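# Seat the kettle upright on its base stud

## Task

Put the kettle upright on its base so the stud on the base sits inside the ring under the kettle. Neither the kettle nor the base may touch the floor at any point. At the end the robot must not be holding either one, even lightly, nor bearing a meaningful share of either one's weight, so release and back away. The robot must not topple or be left leaning.

## Robot and tools

ROBOT. A Rainbow Robotics RB-Y1: a wheeled base with two drive wheels and two rear casters, 0.66 m long and 0.58 m wide, front edge 0.10 m ahead of the drive axle. It cannot move sideways. On top are a torso with a folding leg (ankle, knee, hip) and a chest yaw, a pan/tilt head, and two 7-joint arms, each ending in a parallel gripper. Each arm is rated for 3 kg.

FRAMES. Base frame: origin on the floor between the drive wheels, x forward, y left, z up. The results give chest, left_hand and right_hand in this frame. A hand point lies between its finger pads. The fingers point along its -z and close along its x. Reported hand positions are approximate, and the error grows at long reach. base_odometry is the base frame as it was at scene start. It is computed from wheel turns, so slipping shows up as motion. Heading is positive to the left, -3.142 to 3.142.

execute_actions. Argument "actions": a list holding zero or one action. An empty list only reports state and images. Optional "cameras": a list drawn from head_camera, left_wrist_camera, right_wrist_camera, all. If omitted, null or ["all"], every camera is returned; [] returns none. The action's keys are:
- "base": exactly one of {"translate_m": d}, a relative straight drive in metres from where the base now is, forward positive, -3 to 3; or {"rotate_rad": d}, a relative turn in place in radians, left (counter-clockwise) positive, -3.2 to 3.2.
- "joints": one flat object covering torso, both arms, grippers and head, keyed by joint name. Each value is an absolute target (radians, grippers in metres of opening). Ranges: torso_squat_rad 0 to 1.2 (bigger lowers the chest); torso_shift_rad -0.3 to 0.6 (positive pushes hips forward); torso_pitch_rad -0.2 to 1.4 (positive bows forward); torso_yaw_rad -1.5 to 1.5 (positive left); shoulder_pitch -2.356 to 2.356 (negative swings the arm forward and up); left_shoulder_roll_rad 0 to 3.141 and right_shoulder_roll_rad -3.141 to 0 (away from 0 lifts the arm outward); shoulder_yaw -2.094 to 2.094; elbow -2.617 to 0.01 (negative bends); forearm_roll -3.141 to 3.141; wrist_pitch -1.57 to 1.919 (negative tips the hand forward); hand_roll -2.705 to 2.705; gripper_m 0 to 0.1; head_pan_rad -0.523 to 0.523; head_tilt_rad -0.35 to 1.57 (positive looks down). Arm joints are prefixed left_ or right_. Yaw, roll and pan signs match on both sides (positive is leftward or counter-clockwise). The torso must also satisfy: squat+shift <= 1.52; squat-shift+pitch <= 1.57; shift+0.5 pitch-0.4 squat <= 0.7; shift+0.3 pitch-0.5 squat <= 0.39. Otherwise it stops short and reports off_target.
- "speeds": lower caps for this action only: translate_m 0.05 to 0.4 m/s, rotate_rad 0.1 to 1.509 rad/s.
- "min_time_s": 0.1 to 8, the shortest duration of each arm and head motion.
No action runs past 15 s. A base move needing over 8.667 s is refused. An unknown key or out-of-range value rejects the whole call. A joint or the base that goes unnamed may keep pursuing its previous target.

wait: "seconds" 0 to 10. Nothing new is commanded. It returns state and images.
zoom_image: "camera" and "region" [x0, y0, x1, y1] in pixels from the top-left of that camera's latest full image, at most 504 by 504. head_camera is 896x504; the wrist cameras are 644x364.
read_manual: optional "section", only "licences". It only returns text.
finished_scene: "scene", the current scene number. It is final, and the result says whether the goal holds.

RESULTS. The "pictures" line lists the cameras in image order. base_status and joint_status report each motion:
- done: reached, or for the base, the wheels turned fully.
- off_target: came to rest short of the target and may still push.
- limit_stop_at_<name>: a built-in limit stopped it.
- limit_stop_at_own_body: the self-collision guard stopped it before contact.
- contact_stop: hit something firm.
- stopped_with_arm: the torso halted because an arm contact-stopped.
- time_out: it ran too long.
- not_followed: an arm's targets were withheld, after a "joint command not followed" line with a "cause:" hint. They may be retried on later actions.
A contact, timeout or arm stop halts its whole group (torso; each arm's seven joints), and the group then holds in place. on_its_own covers what the call did not command; there, "held at" is a held target, not a measured position. A MOTOR HOT line warns from 65 °C. An OVER-TEMPERATURE FAULT at 80 °C brakes the arm and ends the call (limit_stop_at_motor_heat). A torque fault freezes the whole robot for 10 s. After either fault, send targets again.

GOOD PRACTICE. To grasp, command an opening at least 0.005 m under the object's width; off_target then is expected. After a stop, first back off in a separate action, arms before torso. If both hands hold one object and the torso contact-stops as soon as it starts, resend every arm joint at its reported position, then resend the torso. The arms must never strike or squeeze each other, grippers included. The inter-arm check ignores hands and palms. The base keeps driving into furniture, and a bent leg can jut past the front edge. A heavy load held far forward can tip the robot with no warning. While you think, the robot keeps its last command. Finish with both grippers open and the hands withdrawn from the kettle and base.

Each tool is called after "Call:" by a JSON object that holds its "fn" and its "kwargs".

## Session

I'll start by checking the current state and camera views.

Call:
{"fn": "execute_actions", "kwargs": {"actions": []}}

Scene clock: 0.00 s.
base_odometry: x=+0.000 y=+0.000 heading=+0.000 (m, m, rad; odometry frame)
base_status: not commanded
joint_positions: torso_squat_rad=+0.350 torso_shift_rad=+0.000 torso_pitch_rad=+0.000 torso_yaw_rad=-0.001 left_shoulder_pitch_rad=-0.034 left_shoulder_roll_rad=+0.037 left_shoulder_yaw_rad=+0.017 left_elbow_rad=-0.271 left_forearm_roll_rad=+0.052 left_wrist_pitch_rad=+0.035 left_hand_roll_rad=-0.060 left_gripper_m=+0.100 right_shoulder_pitch_rad=+0.027 right_shoulder_roll_rad=-0.026 right_shoulder_yaw_rad=-0.029 right_elbow_rad=-0.135 right_forearm_roll_rad=-0.054 right_wrist_pitch_rad=-0.008 right_hand_roll_rad=-0.013 right_gripper_m=+0.100 head_pan_rad=-0.001 head_tilt_rad=+0.400
joint_status: not commanded
chest: x=-0.2277 y=-0.0005 z=+1.2475 quat_wxyz=(+1.000, +0.000, +0.000, +0.000) (m; base frame)
left_hand: x=-0.0791 y=+0.2475 z=+0.5775 quat_wxyz=(+0.991, +0.018, -0.134, -0.003) (m; base frame)
right_hand: x=-0.1801 y=-0.2427 z=+0.5642 quat_wxyz=(+0.997, -0.013, -0.059, -0.052) (m; base frame)
pictures: head_camera, left_wrist_camera, right_wrist_camera
Images, in order (width x height): head_camera 896x504, left_wrist_camera 644x364, right_wrist_camera 644x364.

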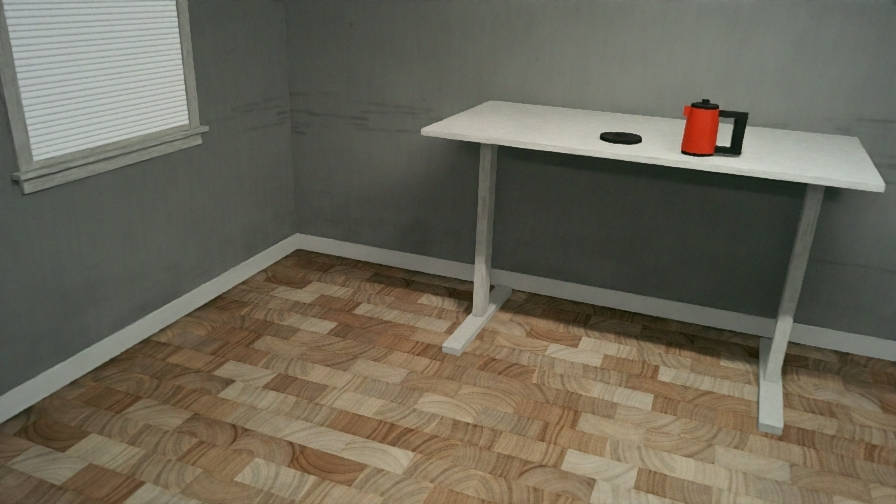

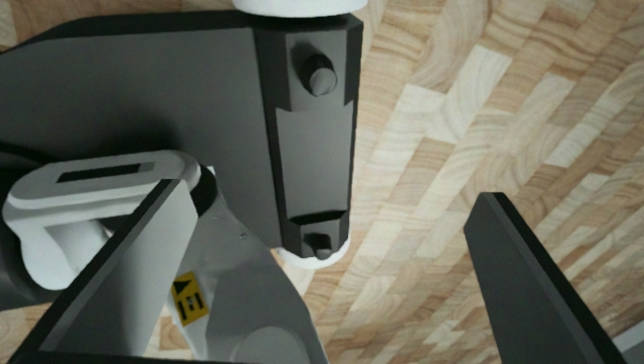

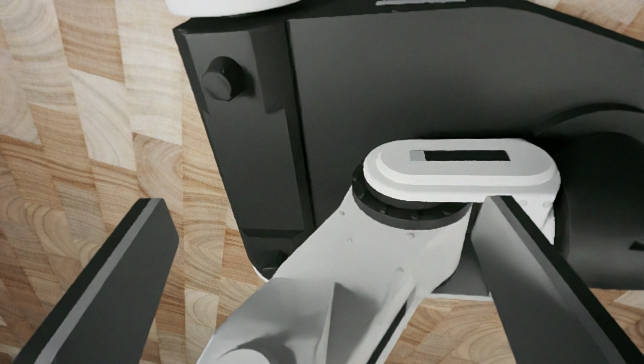

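Call:
{"fn": "zoom_image", "kwargs": {"camera": "head_camera", "region": [580, 80, 780, 190]}}

Region (580, 80, 780, 190) of head_camera's 896x504 image, scaled by 2.520, with more detail than that image has; it fills the top 277 rows of this view, and the rest is white.

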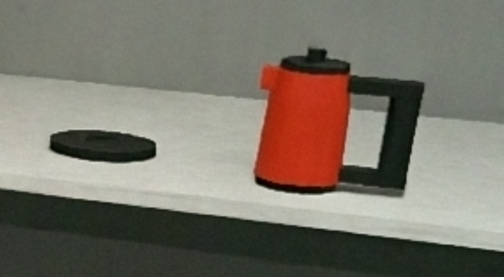

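Call:
{"fn": "execute_actions", "kwargs": {"actions": [{"base": {"rotate_rad": -0.283}, "joints": {"head_tilt_rad": 0.5}}], "cameras": []}}

Call:
{"fn": "execute_actions", "kwargs": {"actions": [{"base": {"translate_m": 1.47}, "joints": {"right_shoulder_pitch_rad": 0.0, "right_shoulder_roll_rad": -0.03, "right_shoulder_yaw_rad": 0.0, "right_elbow_rad": -1.571, "right_forearm_roll_rad": 0.0, "right_wrist_pitch_rad": 0.0, "right_hand_roll_rad": 1.571, "left_elbow_rad": -0.1, "torso_squat_rad": 0.46}, "min_time_s": 3}], "cameras": ["head_camera"]}}

Scene clock: 8.07 s.
base_odometry: x=+0.000 y=+0.000 heading=-0.283 (m, m, rad; odometry frame)
base_status: done
joint_positions: torso_squat_rad=+0.350 torso_shift_rad=+0.000 torso_pitch_rad=+0.000 torso_yaw_rad=-0.001 left_shoulder_pitch_rad=-0.034 left_shoulder_roll_rad=+0.037 left_shoulder_yaw_rad=+0.017 left_elbow_rad=-0.271 left_forearm_roll_rad=+0.052 left_wrist_pitch_rad=+0.035 left_hand_roll_rad=-0.060 left_gripper_m=+0.100 right_shoulder_pitch_rad=+0.027 right_shoulder_roll_rad=-0.026 right_shoulder_yaw_rad=-0.029 right_elbow_rad=-0.135 right_forearm_roll_rad=-0.054 right_wrist_pitch_rad=-0.008 right_hand_roll_rad=-0.013 right_gripper_m=+0.100 head_pan_rad=-0.001 head_tilt_rad=+0.500
joint_status: all done
chest: x=-0.2277 y=-0.0004 z=+1.2475 quat_wxyz=(+1.000, +0.000, +0.000, +0.000) (m; base frame)
left_hand: x=-0.0791 y=+0.2475 z=+0.5775 quat_wxyz=(+0.991, +0.018, -0.134, -0.003) (m; base frame)
right_hand: x=-0.1801 y=-0.2427 z=+0.5642 quat_wxyz=(+0.997, -0.013, -0.059, -0.052) (m; base frame)
pictures: none
No camera images: the call's "cameras" was empty. Leave "cameras" out to get every camera's image.

Scene clock: 13.10 s.
base_odometry: x=+1.412 y=-0.411 heading=-0.284 (m, m, rad; odometry frame)
base_status: done
joint_positions: torso_squat_rad=+0.460 torso_shift_rad=+0.000 torso_pitch_rad=+0.000 torso_yaw_rad=-0.001 left_shoulder_pitch_rad=-0.034 left_shoulder_roll_rad=+0.037 left_shoulder_yaw_rad=+0.017 left_elbow_rad=-0.100 left_forearm_roll_rad=+0.052 left_wrist_pitch_rad=+0.035 left_hand_roll_rad=-0.060 left_gripper_m=+0.100 right_shoulder_pitch_rad=+0.000 right_shoulder_roll_rad=-0.030 right_shoulder_yaw_rad=+0.000 right_elbow_rad=-1.571 right_forearm_roll_rad=+0.000 right_wrist_pitch_rad=+0.000 right_hand_roll_rad=+1.571 right_gripper_m=+0.100 head_pan_rad=-0.001 head_tilt_rad=+0.500
joint_status: all done
chest: x=-0.2277 y=-0.0004 z=+1.2172 quat_wxyz=(+1.000, +0.000, +0.000, +0.000) (m; base frame)
left_hand: x=-0.1618 y=+0.2474 z=+0.5357 quat_wxyz=(+0.999, +0.018, -0.049, -0.002) (m; base frame)
right_hand: x=+0.2898 y=-0.2299 z=+0.9905 quat_wxyz=(+0.493, -0.508, -0.492, +0.507) (m; base frame)
pictures: head_camera
Images, in order (width x height): head_camera 896x504.

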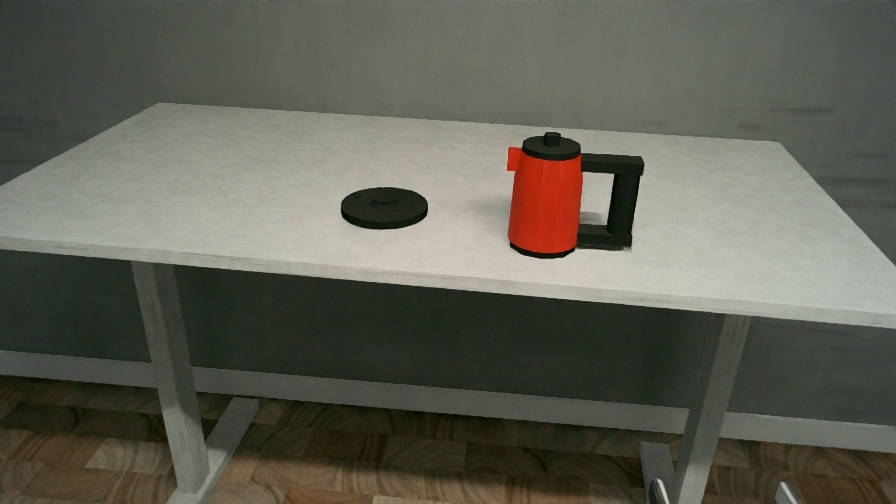

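Call:
{"fn": "zoom_image", "kwargs": {"camera": "head_camera", "region": [480, 110, 680, 280]}}

Call:
{"fn": "zoom_image", "kwargs": {"camera": "head_camera", "region": [320, 160, 460, 250]}}

Call:
{"fn": "zoom_image", "kwargs": {"camera": "head_camera", "region": [620, 424, 830, 504]}}

Region (480, 110, 680, 280) of head_camera's 896x504 image, scaled by 2.520, with more detail than that image has; it fills the top 428 rows of this view, and the rest is white.

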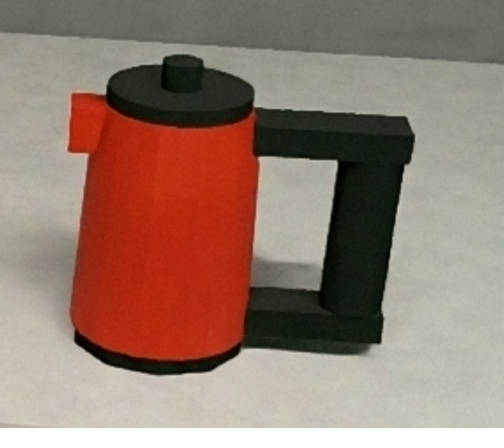

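Region (320, 160, 460, 250) of head_camera's 896x504 image, scaled by 3.600, with more detail than that image has; it fills the top 324 rows of this view, and the rest is white.

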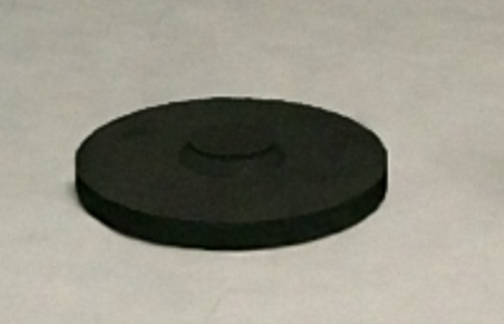

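Region (620, 424, 830, 504) of head_camera's 896x504 image, scaled by 2.400, with more detail than that image has; it fills the top 192 rows of this view, and the rest is white.

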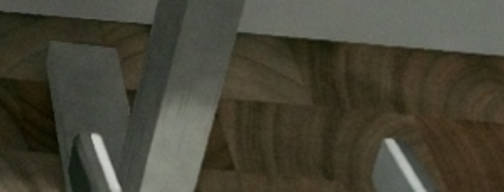

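Call:
{"fn": "zoom_image", "kwargs": {"camera": "head_camera", "region": [0, 90, 200, 290]}}

Call:
{"fn": "zoom_image", "kwargs": {"camera": "head_camera", "region": [696, 130, 896, 330]}}

Call:
{"fn": "zoom_image", "kwargs": {"camera": "head_camera", "region": [90, 254, 340, 504]}}

Call:
{"fn": "zoom_image", "kwargs": {"camera": "head_camera", "region": [600, 300, 804, 504]}}

Region (0, 90, 200, 290) of head_camera's 896x504 image, scaled by 2.520, with more detail than that image has.

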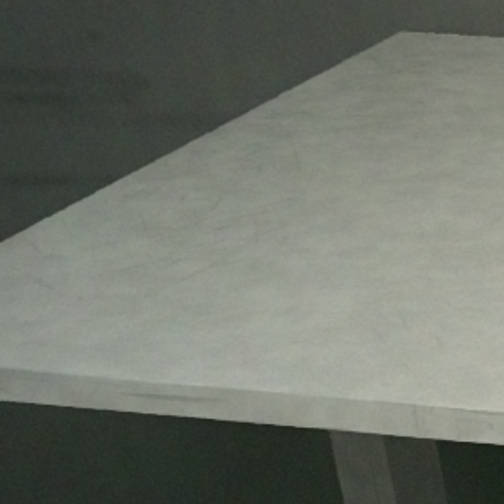

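Region (696, 130, 896, 330) of head_camera's 896x504 image, scaled by 2.520, with more detail than that image has.

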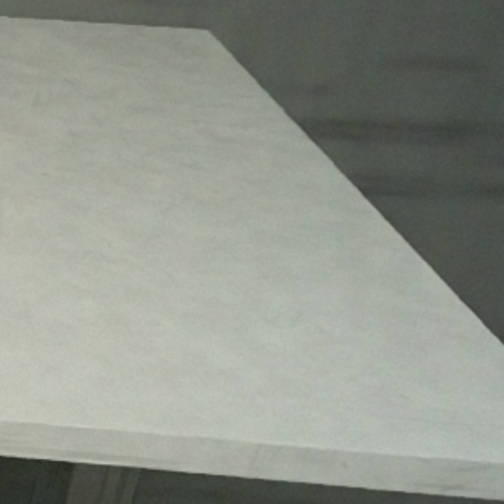

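Region (90, 254, 340, 504) of head_camera's 896x504 image, scaled by 2.016, with more detail than that image has.

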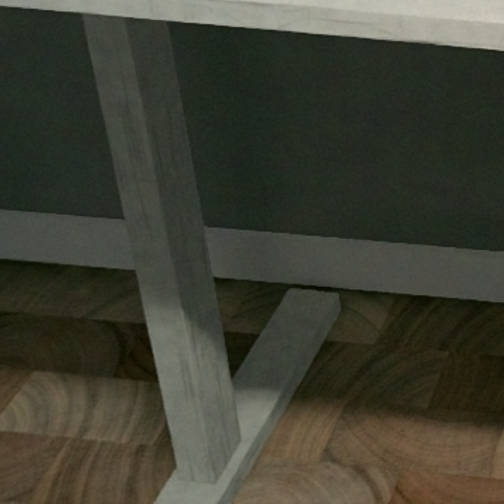

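Region (600, 300, 804, 504) of head_camera's 896x504 image, scaled by 2.471, with more detail than that image has.

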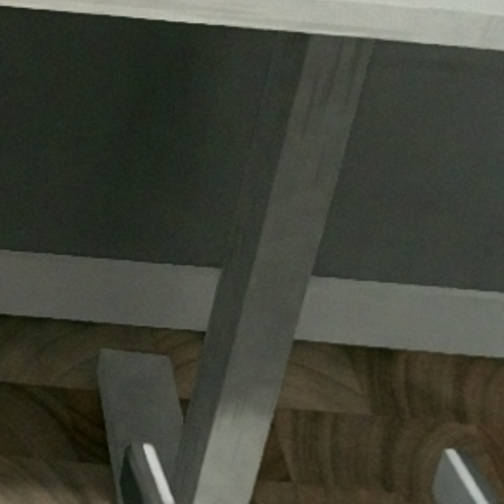

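Call:
{"fn": "execute_actions", "kwargs": {"actions": [{"base": {"translate_m": 0.40}, "joints": {"right_elbow_rad": -1.887, "right_wrist_pitch_rad": 0.316, "right_gripper_m": 0.075, "torso_squat_rad": 0.5, "head_tilt_rad": 0.68}}], "cameras": ["head_camera", "right_wrist_camera"]}}

Scene clock: 30.67 s.
base_odometry: x=+1.796 y=-0.523 heading=-0.284 (m, m, rad; odometry frame)
base_status: done
joint_positions: torso_squat_rad=+0.500 torso_shift_rad=+0.000 torso_pitch_rad=+0.000 torso_yaw_rad=-0.001 left_shoulder_pitch_rad=-0.034 left_shoulder_roll_rad=+0.037 left_shoulder_yaw_rad=+0.017 left_elbow_rad=-0.100 left_forearm_roll_rad=+0.052 left_wrist_pitch_rad=+0.035 left_hand_roll_rad=-0.060 left_gripper_m=+0.100 right_shoulder_pitch_rad=+0.000 right_shoulder_roll_rad=-0.030 right_shoulder_yaw_rad=+0.000 right_elbow_rad=-1.887 right_forearm_roll_rad=+0.000 right_wrist_pitch_rad=+0.316 right_hand_roll_rad=+1.571 right_gripper_m=+0.075 head_pan_rad=-0.001 head_tilt_rad=+0.680
joint_status: all done
chest: x=-0.2277 y=-0.0004 z=+1.2042 quat_wxyz=(+1.000, +0.000, +0.000, +0.000) (m; base frame)
left_hand: x=-0.1619 y=+0.2475 z=+0.5227 quat_wxyz=(+0.999, +0.018, -0.049, -0.002) (m; base frame)
right_hand: x=+0.2867 y=-0.2275 z=+1.0586 quat_wxyz=(+0.493, -0.508, -0.492, +0.507) (m; base frame)
pictures: head_camera, right_wrist_camera
Images, in order (width x height): head_camera 896x504, right_wrist_camera 644x364.

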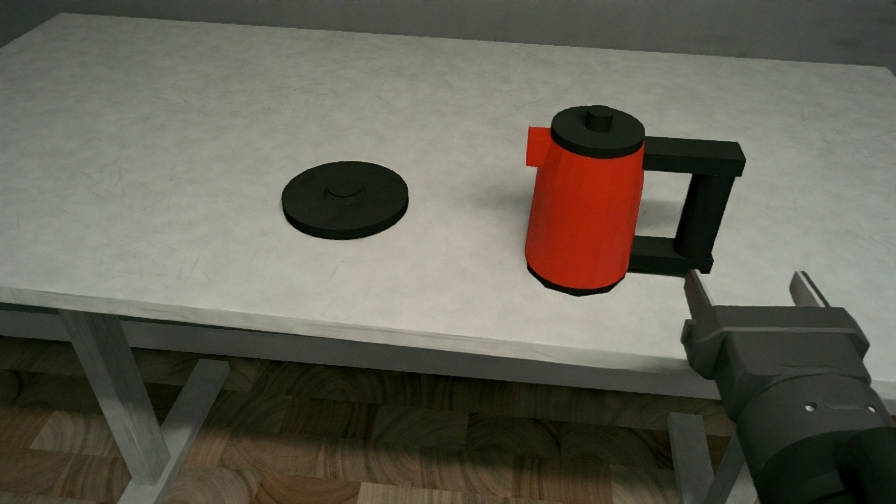

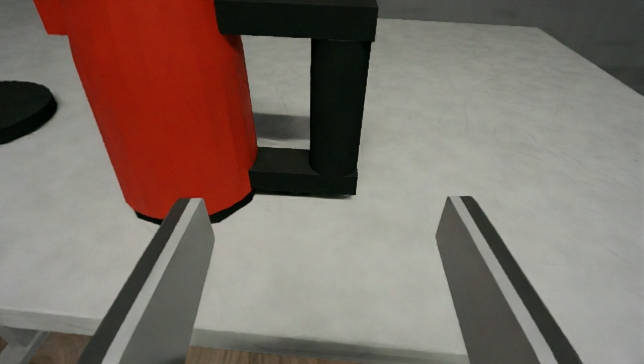

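Call:
{"fn": "zoom_image", "kwargs": {"camera": "right_wrist_camera", "region": [200, 0, 420, 220]}}

Call:
{"fn": "zoom_image", "kwargs": {"camera": "head_camera", "region": [510, 90, 850, 340]}}

Call:
{"fn": "zoom_image", "kwargs": {"camera": "head_camera", "region": [270, 140, 430, 250]}}

Region (200, 0, 420, 220) of right_wrist_camera's 644x364 image, scaled by 2.291, with more detail than that image has.

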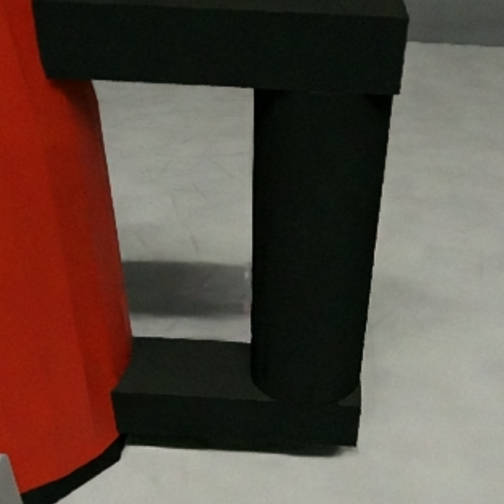

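Region (510, 90, 850, 340) of head_camera's 896x504 image, scaled by 1.482, with more detail than that image has; it fills the top 371 rows of this view, and the rest is white.

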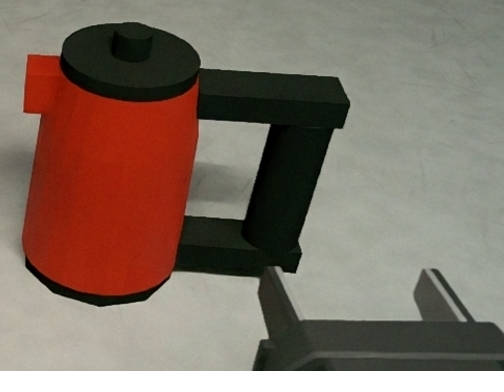

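Region (270, 140, 430, 250) of head_camera's 896x504 image, scaled by 3.150, with more detail than that image has; it fills the top 346 rows of this view, and the rest is white.

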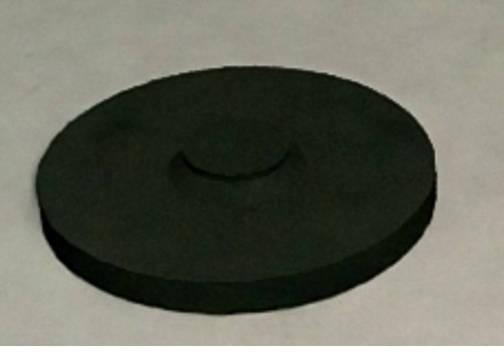

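Call:
{"fn": "zoom_image", "kwargs": {"camera": "head_camera", "region": [670, 250, 870, 350]}}

Call:
{"fn": "zoom_image", "kwargs": {"camera": "head_camera", "region": [620, 120, 770, 290]}}

Call:
{"fn": "zoom_image", "kwargs": {"camera": "head_camera", "region": [510, 95, 660, 305]}}

Region (670, 250, 870, 350) of head_camera's 896x504 image, scaled by 2.520, with more detail than that image has.

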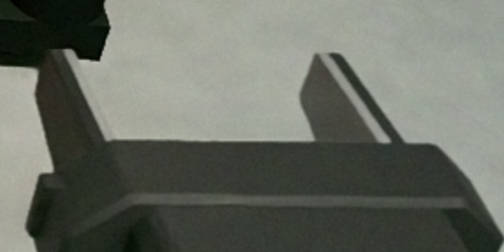

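Region (620, 120, 770, 290) of head_camera's 896x504 image, scaled by 2.965, with more detail than that image has; it fills the left 445 columns of this view, and the rest is white.

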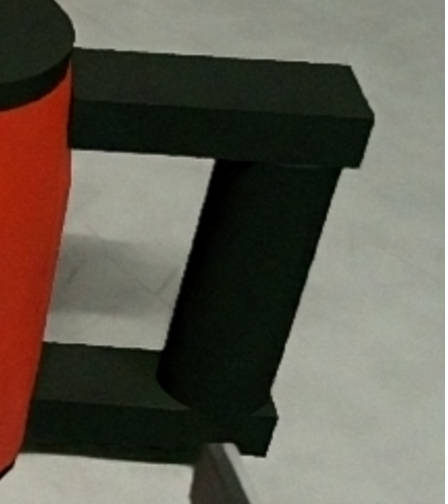

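Region (510, 95, 660, 305) of head_camera's 896x504 image, scaled by 2.400, with more detail than that image has; it fills the left 360 columns of this view, and the rest is white.

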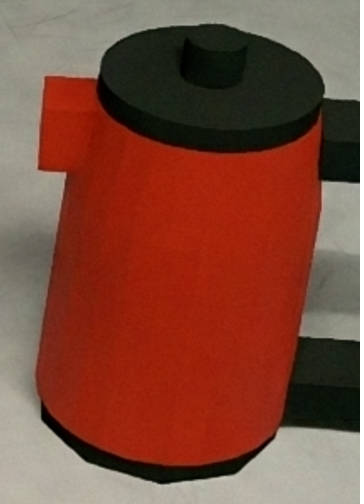

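Call:
{"fn": "execute_actions", "kwargs": {"actions": [{"base": {"translate_m": 0.105}, "joints": {"right_elbow_rad": -1.831, "right_wrist_pitch_rad": 0.26, "right_hand_roll_rad": 1.536, "torso_squat_rad": 0.53, "torso_yaw_rad": -0.017, "head_tilt_rad": 0.75}}], "cameras": ["head_camera", "right_wrist_camera"]}}

Scene clock: 41.87 s.
base_odometry: x=+1.896 y=-0.553 heading=-0.285 (m, m, rad; odometry frame)
base_status: done
joint_positions: torso_squat_rad=+0.530 torso_shift_rad=+0.000 torso_pitch_rad=+0.000 torso_yaw_rad=-0.017 left_shoulder_pitch_rad=-0.034 left_shoulder_roll_rad=+0.037 left_shoulder_yaw_rad=+0.017 left_elbow_rad=-0.100 left_forearm_roll_rad=+0.052 left_wrist_pitch_rad=+0.035 left_hand_roll_rad=-0.060 left_gripper_m=+0.100 right_shoulder_pitch_rad=+0.000 right_shoulder_roll_rad=-0.030 right_shoulder_yaw_rad=+0.000 right_elbow_rad=-1.831 right_forearm_roll_rad=+0.000 right_wrist_pitch_rad=+0.260 right_hand_roll_rad=+1.536 right_gripper_m=+0.075 head_pan_rad=-0.001 head_tilt_rad=+0.750
joint_status: all done
chest: x=-0.2277 y=-0.0004 z=+1.1939 quat_wxyz=(+1.000, +0.000, +0.000, -0.008) (m; base frame)
left_hand: x=-0.1578 y=+0.2463 z=+0.5124 quat_wxyz=(+0.999, +0.017, -0.049, -0.010) (m; base frame)
right_hand: x=+0.2853 y=-0.2363 z=+1.0341 quat_wxyz=(+0.505, -0.503, -0.497, +0.494) (m; base frame)
pictures: head_camera, right_wrist_camera
Images, in order (width x height): head_camera 896x504, right_wrist_camera 644x364.

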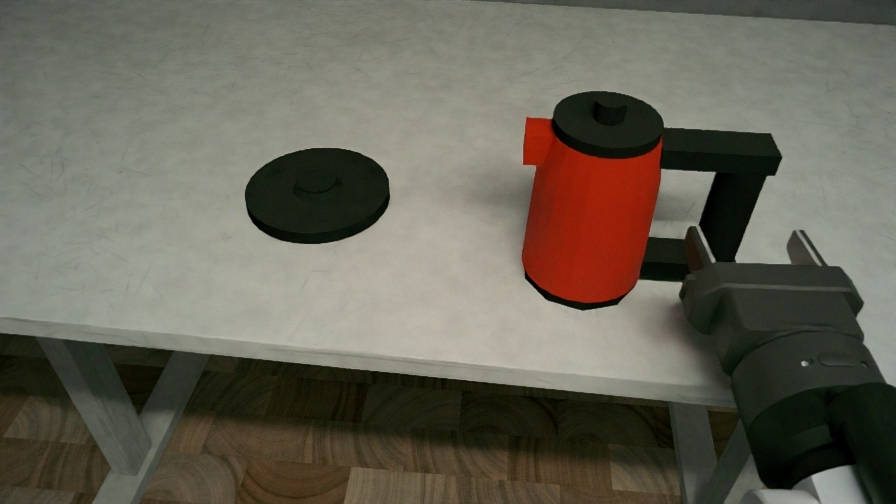

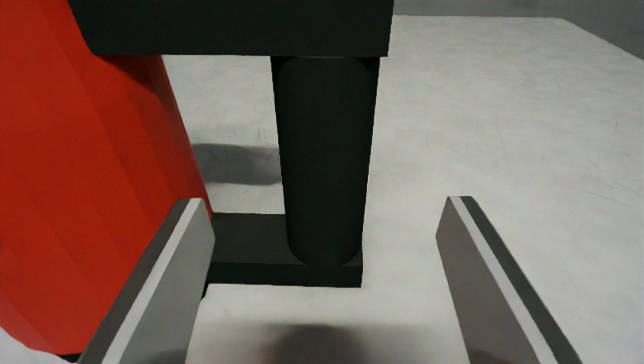

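Call:
{"fn": "execute_actions", "kwargs": {"actions": [{"base": {"translate_m": 0.068}, "speeds": {"translate_m": 0.12}}], "cameras": ["head_camera", "right_wrist_camera"]}}

Scene clock: 44.47 s.
base_odometry: x=+1.962 y=-0.572 heading=-0.285 (m, m, rad; odometry frame)
base_status: done
joint_positions: torso_squat_rad=+0.530 torso_shift_rad=+0.000 torso_pitch_rad=+0.000 torso_yaw_rad=-0.017 left_shoulder_pitch_rad=-0.034 left_shoulder_roll_rad=+0.037 left_shoulder_yaw_rad=+0.017 left_elbow_rad=-0.100 left_forearm_roll_rad=+0.052 left_wrist_pitch_rad=+0.035 left_hand_roll_rad=-0.060 left_gripper_m=+0.100 right_shoulder_pitch_rad=+0.000 right_shoulder_roll_rad=-0.030 right_shoulder_yaw_rad=+0.000 right_elbow_rad=-1.831 right_forearm_roll_rad=+0.000 right_wrist_pitch_rad=+0.260 right_hand_roll_rad=+1.536 right_gripper_m=+0.075 head_pan_rad=-0.001 head_tilt_rad=+0.750
joint_status: not commanded
chest: x=-0.2278 y=-0.0004 z=+1.1939 quat_wxyz=(+1.000, +0.000, +0.000, -0.008) (m; base frame)
left_hand: x=-0.1579 y=+0.2463 z=+0.5124 quat_wxyz=(+0.999, +0.017, -0.049, -0.010) (m; base frame)
right_hand: x=+0.2853 y=-0.2363 z=+1.0341 quat_wxyz=(+0.505, -0.503, -0.497, +0.494) (m; base frame)
pictures: head_camera, right_wrist_camera
Images, in order (width x height): head_camera 896x504, right_wrist_camera 644x364.

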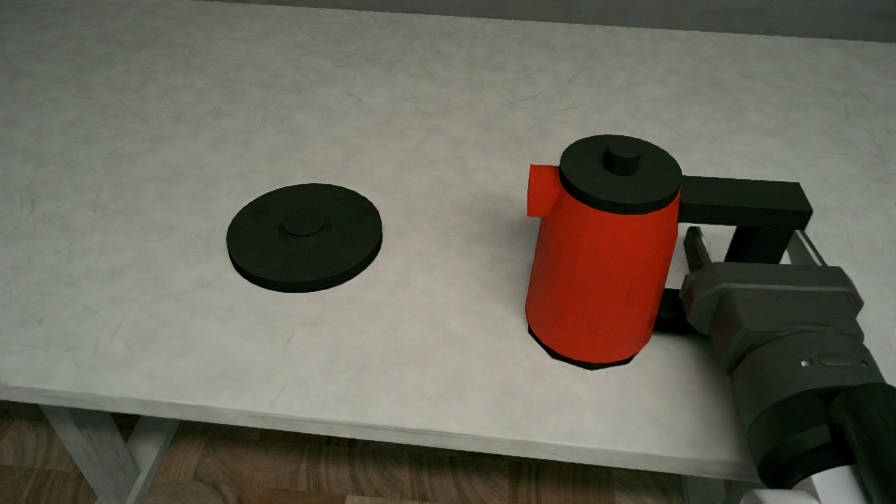

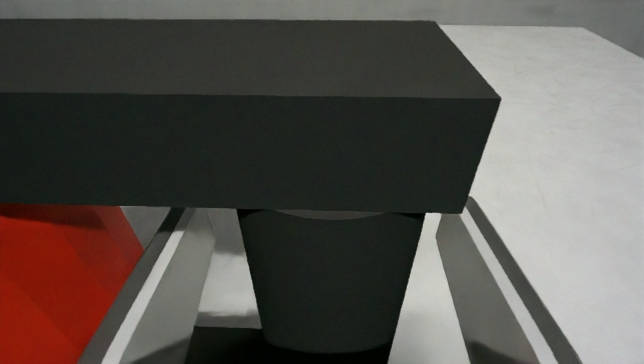

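Call:
{"fn": "execute_actions", "kwargs": {"actions": [{"base": {"translate_m": 0.005}, "joints": {"right_gripper_m": 0.05}}], "cameras": ["right_wrist_camera"]}}

Call:
{"fn": "execute_actions", "kwargs": {"actions": [{"joints": {"right_gripper_m": 0.02}}], "cameras": ["head_camera", "right_wrist_camera"]}}

Scene clock: 46.63 s.
base_odometry: x=+1.967 y=-0.573 heading=-0.286 (m, m, rad; odometry frame)
base_status: done
joint_positions: torso_squat_rad=+0.530 torso_shift_rad=+0.000 torso_pitch_rad=+0.000 torso_yaw_rad=-0.017 left_shoulder_pitch_rad=-0.034 left_shoulder_roll_rad=+0.037 left_shoulder_yaw_rad=+0.017 left_elbow_rad=-0.100 left_forearm_roll_rad=+0.052 left_wrist_pitch_rad=+0.035 left_hand_roll_rad=-0.060 left_gripper_m=+0.100 right_shoulder_pitch_rad=+0.000 right_shoulder_roll_rad=-0.030 right_shoulder_yaw_rad=+0.000 right_elbow_rad=-1.831 right_forearm_roll_rad=+0.000 right_wrist_pitch_rad=+0.260 right_hand_roll_rad=+1.536 right_gripper_m=+0.050 head_pan_rad=-0.001 head_tilt_rad=+0.750
joint_status: all done
chest: x=-0.2278 y=-0.0004 z=+1.1939 quat_wxyz=(+1.000, +0.000, +0.000, -0.008) (m; base frame)
left_hand: x=-0.1579 y=+0.2463 z=+0.5124 quat_wxyz=(+0.999, +0.017, -0.049, -0.010) (m; base frame)
right_hand: x=+0.2853 y=-0.2363 z=+1.0341 quat_wxyz=(+0.505, -0.503, -0.497, +0.494) (m; base frame)
pictures: right_wrist_camera
Images, in order (width x height): right_wrist_camera 644x364.

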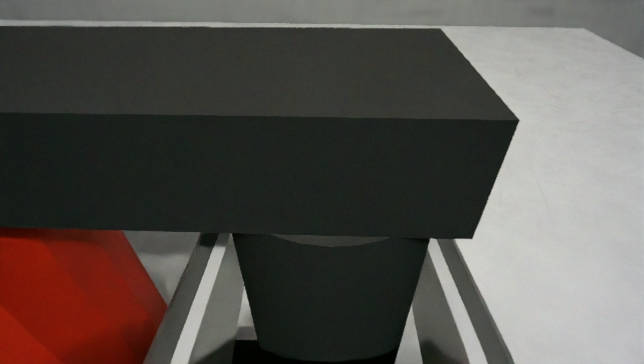

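Scene clock: 47.43 s.
base_odometry: x=+1.967 y=-0.573 heading=-0.286 (m, m, rad; odometry frame)
base_status: not commanded
joint_positions: torso_squat_rad=+0.530 torso_shift_rad=+0.000 torso_pitch_rad=+0.000 torso_yaw_rad=-0.017 left_shoulder_pitch_rad=-0.034 left_shoulder_roll_rad=+0.037 left_shoulder_yaw_rad=+0.017 left_elbow_rad=-0.100 left_forearm_roll_rad=+0.052 left_wrist_pitch_rad=+0.035 left_hand_roll_rad=-0.060 left_gripper_m=+0.100 right_shoulder_pitch_rad=+0.000 right_shoulder_roll_rad=-0.030 right_shoulder_yaw_rad=+0.000 right_elbow_rad=-1.831 right_forearm_roll_rad=+0.000 right_wrist_pitch_rad=+0.260 right_hand_roll_rad=+1.536 right_gripper_m=+0.037 head_pan_rad=-0.001 head_tilt_rad=+0.750
joint_status: right_gripper_m off_target (ended at +0.037, target +0.020)
chest: x=-0.2278 y=-0.0004 z=+1.1939 quat_wxyz=(+1.000, +0.000, +0.000, -0.008) (m; base frame)
left_hand: x=-0.1579 y=+0.2463 z=+0.5124 quat_wxyz=(+0.999, +0.017, -0.049, -0.010) (m; base frame)
right_hand: x=+0.2853 y=-0.2363 z=+1.0342 quat_wxyz=(+0.505, -0.503, -0.497, +0.494) (m; base frame)
pictures: head_camera, right_wrist_camera
Images, in order (width x height): head_camera 896x504, right_wrist_camera 644x364.

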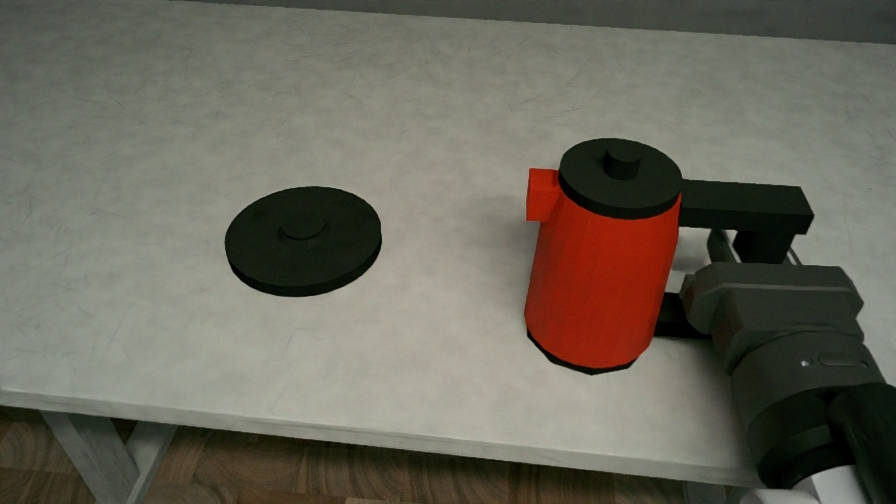

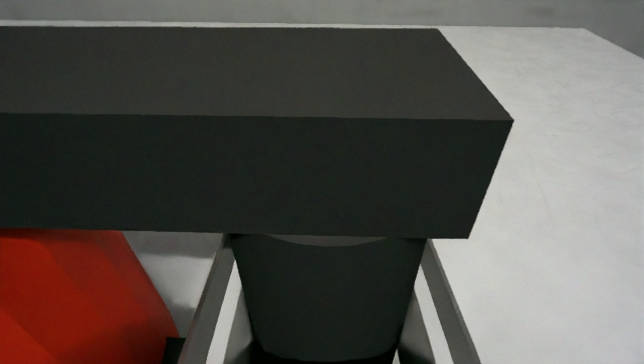

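Call:
{"fn": "zoom_image", "kwargs": {"camera": "head_camera", "region": [510, 125, 710, 385]}}

Call:
{"fn": "zoom_image", "kwargs": {"camera": "head_camera", "region": [215, 170, 395, 310]}}

Region (510, 125, 710, 385) of head_camera's 896x504 image, scaled by 1.938, with more detail than that image has; it fills the left 388 columns of this view, and the rest is white.

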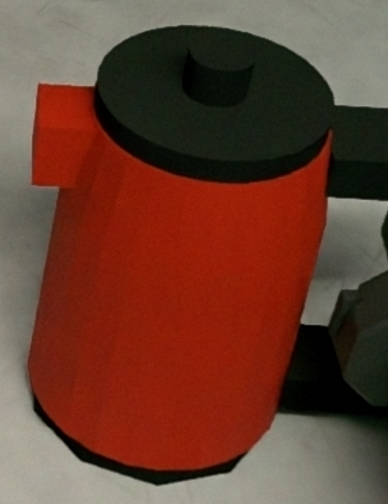

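Region (215, 170, 395, 310) of head_camera's 896x504 image, scaled by 2.800, with more detail than that image has.

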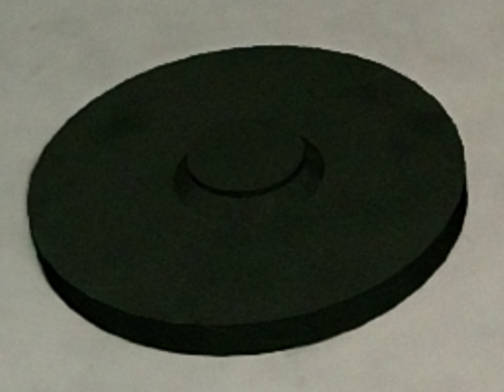

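Call:
{"fn": "execute_actions", "kwargs": {"actions": [{"joints": {"torso_squat_rad": 0.34}}], "cameras": ["head_camera", "right_wrist_camera"]}}

Scene clock: 52.53 s.
base_odometry: x=+1.967 y=-0.573 heading=-0.286 (m, m, rad; odometry frame)
base_status: not commanded
joint_positions: torso_squat_rad=+0.340 torso_shift_rad=+0.000 torso_pitch_rad=+0.000 torso_yaw_rad=-0.017 left_shoulder_pitch_rad=-0.034 left_shoulder_roll_rad=+0.037 left_shoulder_yaw_rad=+0.017 left_elbow_rad=-0.100 left_forearm_roll_rad=+0.052 left_wrist_pitch_rad=+0.035 left_hand_roll_rad=-0.060 left_gripper_m=+0.100 right_shoulder_pitch_rad=+0.000 right_shoulder_roll_rad=-0.030 right_shoulder_yaw_rad=+0.000 right_elbow_rad=-1.831 right_forearm_roll_rad=+0.000 right_wrist_pitch_rad=+0.260 right_hand_roll_rad=+1.536 right_gripper_m=+0.037 head_pan_rad=-0.001 head_tilt_rad=+0.750
joint_status: all done
chest: x=-0.2276 y=-0.0004 z=+1.2499 quat_wxyz=(+1.000, +0.000, +0.000, -0.008) (m; base frame)
left_hand: x=-0.1579 y=+0.2463 z=+0.5683 quat_wxyz=(+0.999, +0.017, -0.049, -0.010) (m; base frame)
right_hand: x=+0.2854 y=-0.2364 z=+1.0895 quat_wxyz=(+0.506, -0.503, -0.497, +0.495) (m; base frame)
pictures: head_camera, right_wrist_camera
Images, in order (width x height): head_camera 896x504, right_wrist_camera 644x364.

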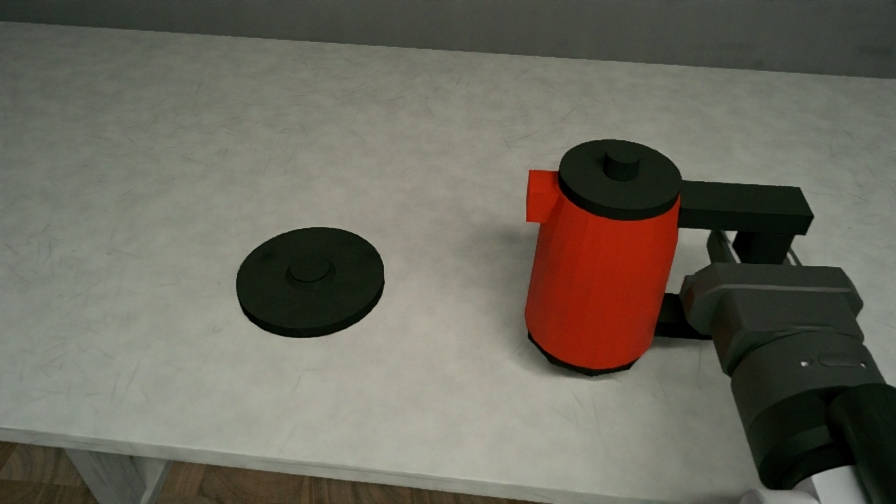

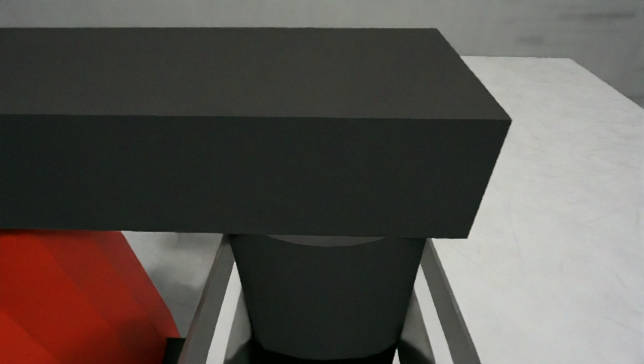

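Call:
{"fn": "zoom_image", "kwargs": {"camera": "head_camera", "region": [220, 210, 400, 350]}}

Call:
{"fn": "zoom_image", "kwargs": {"camera": "head_camera", "region": [510, 125, 710, 385]}}

Region (220, 210, 400, 350) of head_camera's 896x504 image, scaled by 2.800, with more detail than that image has.

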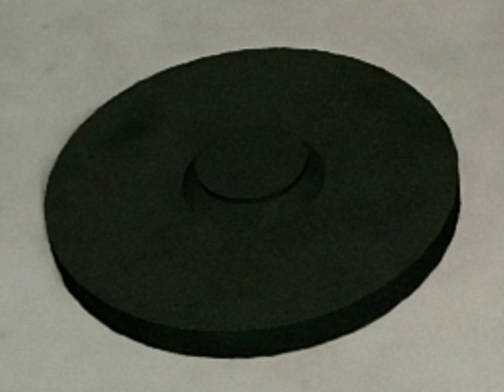

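Region (510, 125, 710, 385) of head_camera's 896x504 image, scaled by 1.938, with more detail than that image has; it fills the left 388 columns of this view, and the rest is white.

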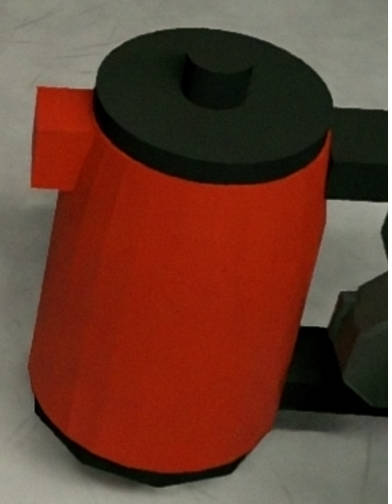

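Call:
{"fn": "execute_actions", "kwargs": {"actions": [{"base": {"translate_m": 0.099}, "joints": {"torso_yaw_rad": 0.487}}], "cameras": ["head_camera", "right_wrist_camera"]}}

Scene clock: 55.50 s.
base_odometry: x=+2.062 y=-0.601 heading=-0.286 (m, m, rad; odometry frame)
base_status: done
joint_positions: torso_squat_rad=+0.340 torso_shift_rad=+0.000 torso_pitch_rad=+0.000 torso_yaw_rad=+0.487 left_shoulder_pitch_rad=-0.034 left_shoulder_roll_rad=+0.037 left_shoulder_yaw_rad=+0.017 left_elbow_rad=-0.100 left_forearm_roll_rad=+0.052 left_wrist_pitch_rad=+0.035 left_hand_roll_rad=-0.060 left_gripper_m=+0.100 right_shoulder_pitch_rad=+0.000 right_shoulder_roll_rad=-0.030 right_shoulder_yaw_rad=+0.000 right_elbow_rad=-1.831 right_forearm_roll_rad=+0.000 right_wrist_pitch_rad=+0.260 right_hand_roll_rad=+1.536 right_gripper_m=+0.037 head_pan_rad=-0.001 head_tilt_rad=+0.750
joint_status: all done
chest: x=-0.2276 y=-0.0004 z=+1.2499 quat_wxyz=(+0.970, +0.000, +0.000, +0.241) (m; base frame)
left_hand: x=-0.2857 y=+0.2494 z=+0.5684 quat_wxyz=(+0.969, +0.029, -0.043, +0.240) (m; base frame)
right_hand: x=+0.3355 y=+0.0407 z=+1.0895 quat_wxyz=(+0.366, -0.363, -0.606, +0.605) (m; base frame)
pictures: head_camera, right_wrist_camera
Images, in order (width x height): head_camera 896x504, right_wrist_camera 644x364.

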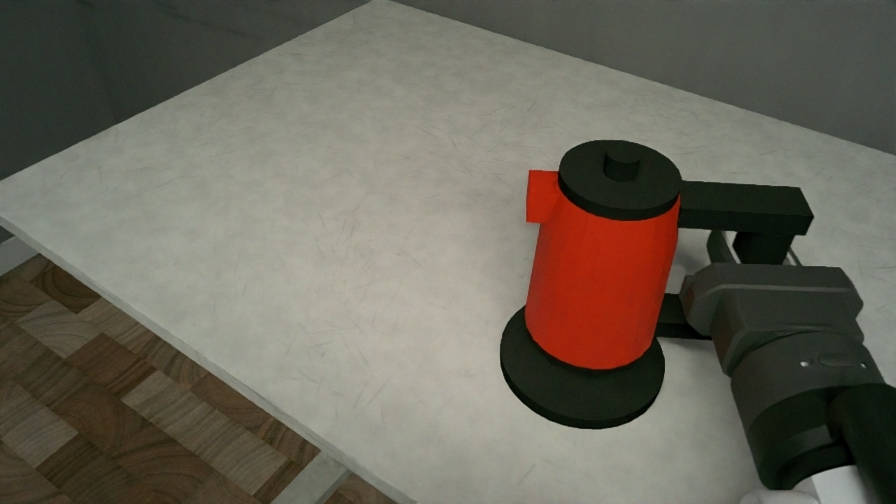

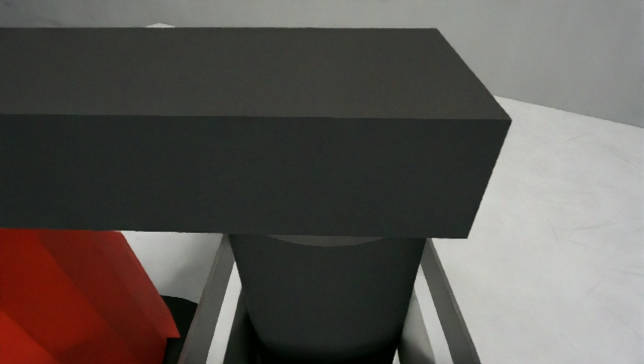

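Call:
{"fn": "zoom_image", "kwargs": {"camera": "head_camera", "region": [490, 290, 680, 440]}}

Region (490, 290, 680, 440) of head_camera's 896x504 image, scaled by 2.653, with more detail than that image has; it fills the top 398 rows of this view, and the rest is white.

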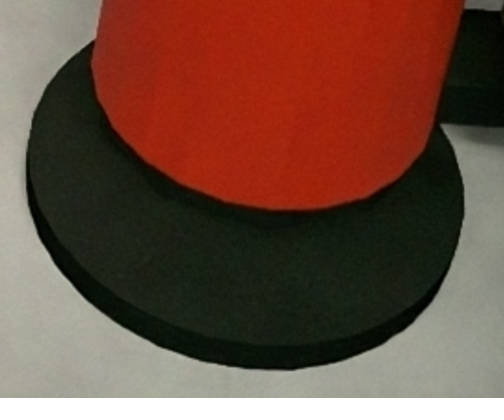

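Call:
{"fn": "execute_actions", "kwargs": {"actions": [{"base": {"translate_m": 0.0075}, "joints": {"torso_squat_rad": 0.417, "torso_yaw_rad": 0.485}}], "cameras": ["head_camera"]}}

Call:
{"fn": "zoom_image", "kwargs": {"camera": "head_camera", "region": [490, 270, 680, 430]}}

Scene clock: 60.93 s.
base_odometry: x=+2.069 y=-0.603 heading=-0.287 (m, m, rad; odometry frame)
base_status: done
joint_positions: torso_squat_rad=+0.417 torso_shift_rad=+0.000 torso_pitch_rad=+0.000 torso_yaw_rad=+0.485 left_shoulder_pitch_rad=-0.034 left_shoulder_roll_rad=+0.037 left_shoulder_yaw_rad=+0.017 left_elbow_rad=-0.100 left_forearm_roll_rad=+0.052 left_wrist_pitch_rad=+0.035 left_hand_roll_rad=-0.060 left_gripper_m=+0.100 right_shoulder_pitch_rad=+0.000 right_shoulder_roll_rad=-0.030 right_shoulder_yaw_rad=+0.000 right_elbow_rad=-1.831 right_forearm_roll_rad=+0.000 right_wrist_pitch_rad=+0.260 right_hand_roll_rad=+1.536 right_gripper_m=+0.037 head_pan_rad=-0.001 head_tilt_rad=+0.750
joint_status: all done
chest: x=-0.2277 y=-0.0004 z=+1.2299 quat_wxyz=(+0.971, +0.000, +0.000, +0.240) (m; base frame)
left_hand: x=-0.2851 y=+0.2495 z=+0.5484 quat_wxyz=(+0.970, +0.029, -0.043, +0.239) (m; base frame)
right_hand: x=+0.3355 y=+0.0396 z=+1.0697 quat_wxyz=(+0.367, -0.364, -0.606, +0.605) (m; base frame)
pictures: head_camera
Images, in order (width x height): head_camera 896x504.

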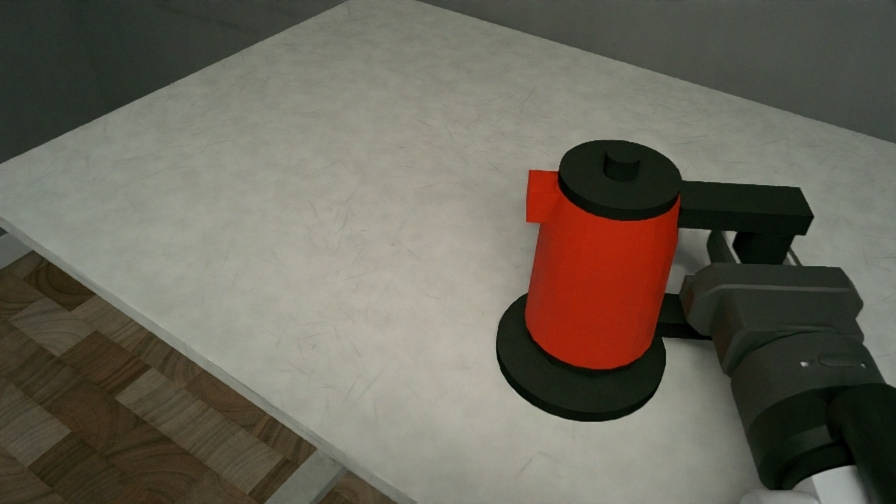

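Region (490, 270, 680, 430) of head_camera's 896x504 image, scaled by 2.653, with more detail than that image has; it fills the top 424 rows of this view, and the rest is white.

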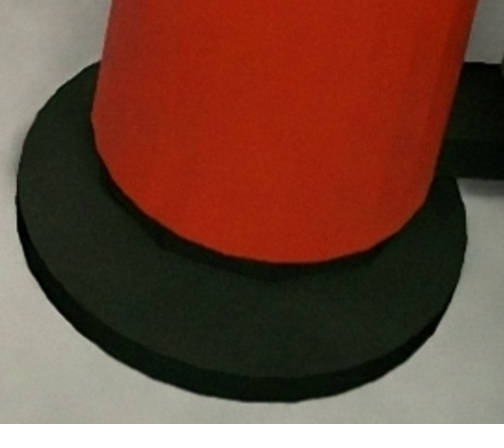

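Call:
{"fn": "execute_actions", "kwargs": {"actions": [{"joints": {"torso_squat_rad": 0.488}}], "cameras": ["head_camera", "right_wrist_camera"]}}

Call:
{"fn": "zoom_image", "kwargs": {"camera": "head_camera", "region": [480, 125, 710, 425]}}

Scene clock: 63.27 s.
base_odometry: x=+2.069 y=-0.603 heading=-0.287 (m, m, rad; odometry frame)
base_status: not commanded
joint_positions: torso_squat_rad=+0.488 torso_shift_rad=+0.000 torso_pitch_rad=+0.000 torso_yaw_rad=+0.485 left_shoulder_pitch_rad=-0.034 left_shoulder_roll_rad=+0.037 left_shoulder_yaw_rad=+0.017 left_elbow_rad=-0.100 left_forearm_roll_rad=+0.052 left_wrist_pitch_rad=+0.035 left_hand_roll_rad=-0.060 left_gripper_m=+0.100 right_shoulder_pitch_rad=-0.001 right_shoulder_roll_rad=-0.030 right_shoulder_yaw_rad=+0.000 right_elbow_rad=-1.832 right_forearm_roll_rad=+0.000 right_wrist_pitch_rad=+0.259 right_hand_roll_rad=+1.536 right_gripper_m=+0.037 head_pan_rad=-0.001 head_tilt_rad=+0.750
joint_status: all done
chest: x=-0.2280 y=-0.0004 z=+1.2082 quat_wxyz=(+0.971, +0.000, +0.000, +0.240) (m; base frame)
left_hand: x=-0.2850 y=+0.2495 z=+0.5267 quat_wxyz=(+0.970, +0.029, -0.044, +0.239) (m; base frame)
right_hand: x=+0.3355 y=+0.0398 z=+1.0498 quat_wxyz=(+0.366, -0.364, -0.607, +0.604) (m; base frame)
pictures: head_camera, right_wrist_camera
Images, in order (width x height): head_camera 896x504, right_wrist_camera 644x364.

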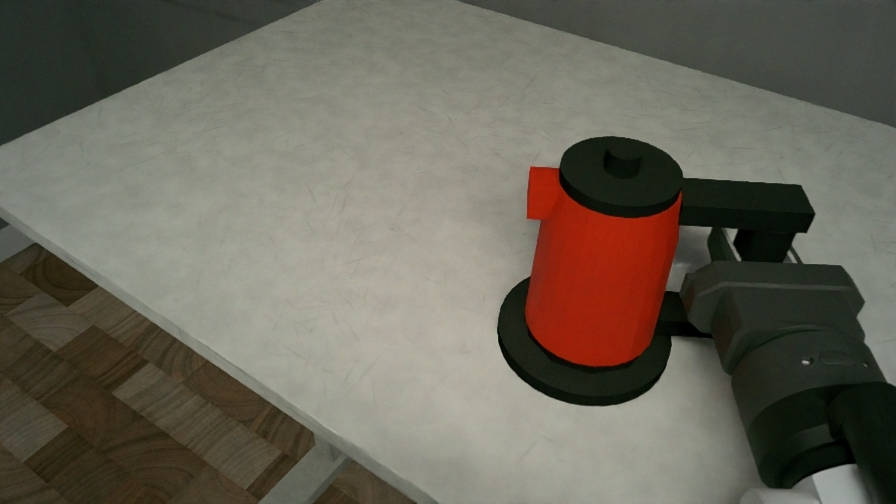

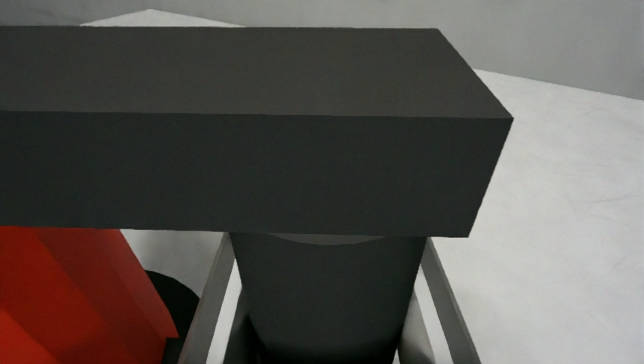

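Region (480, 125, 710, 425) of head_camera's 896x504 image, scaled by 1.680, with more detail than that image has; it fills the left 386 columns of this view, and the rest is white.

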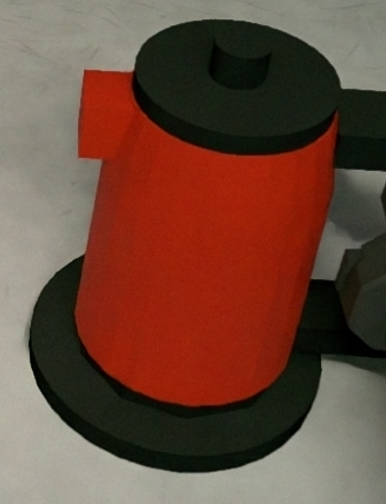

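Call:
{"fn": "zoom_image", "kwargs": {"camera": "head_camera", "region": [490, 270, 680, 415]}}

Region (490, 270, 680, 415) of head_camera's 896x504 image, scaled by 2.653, with more detail than that image has; it fills the top 385 rows of this view, and the rest is white.

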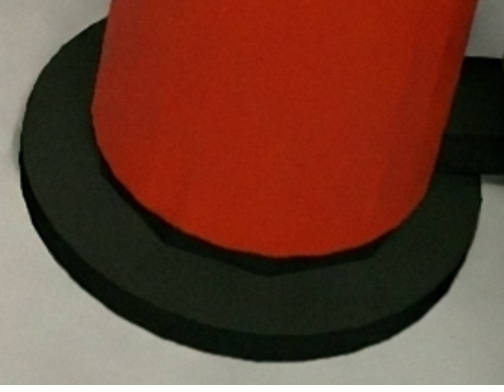

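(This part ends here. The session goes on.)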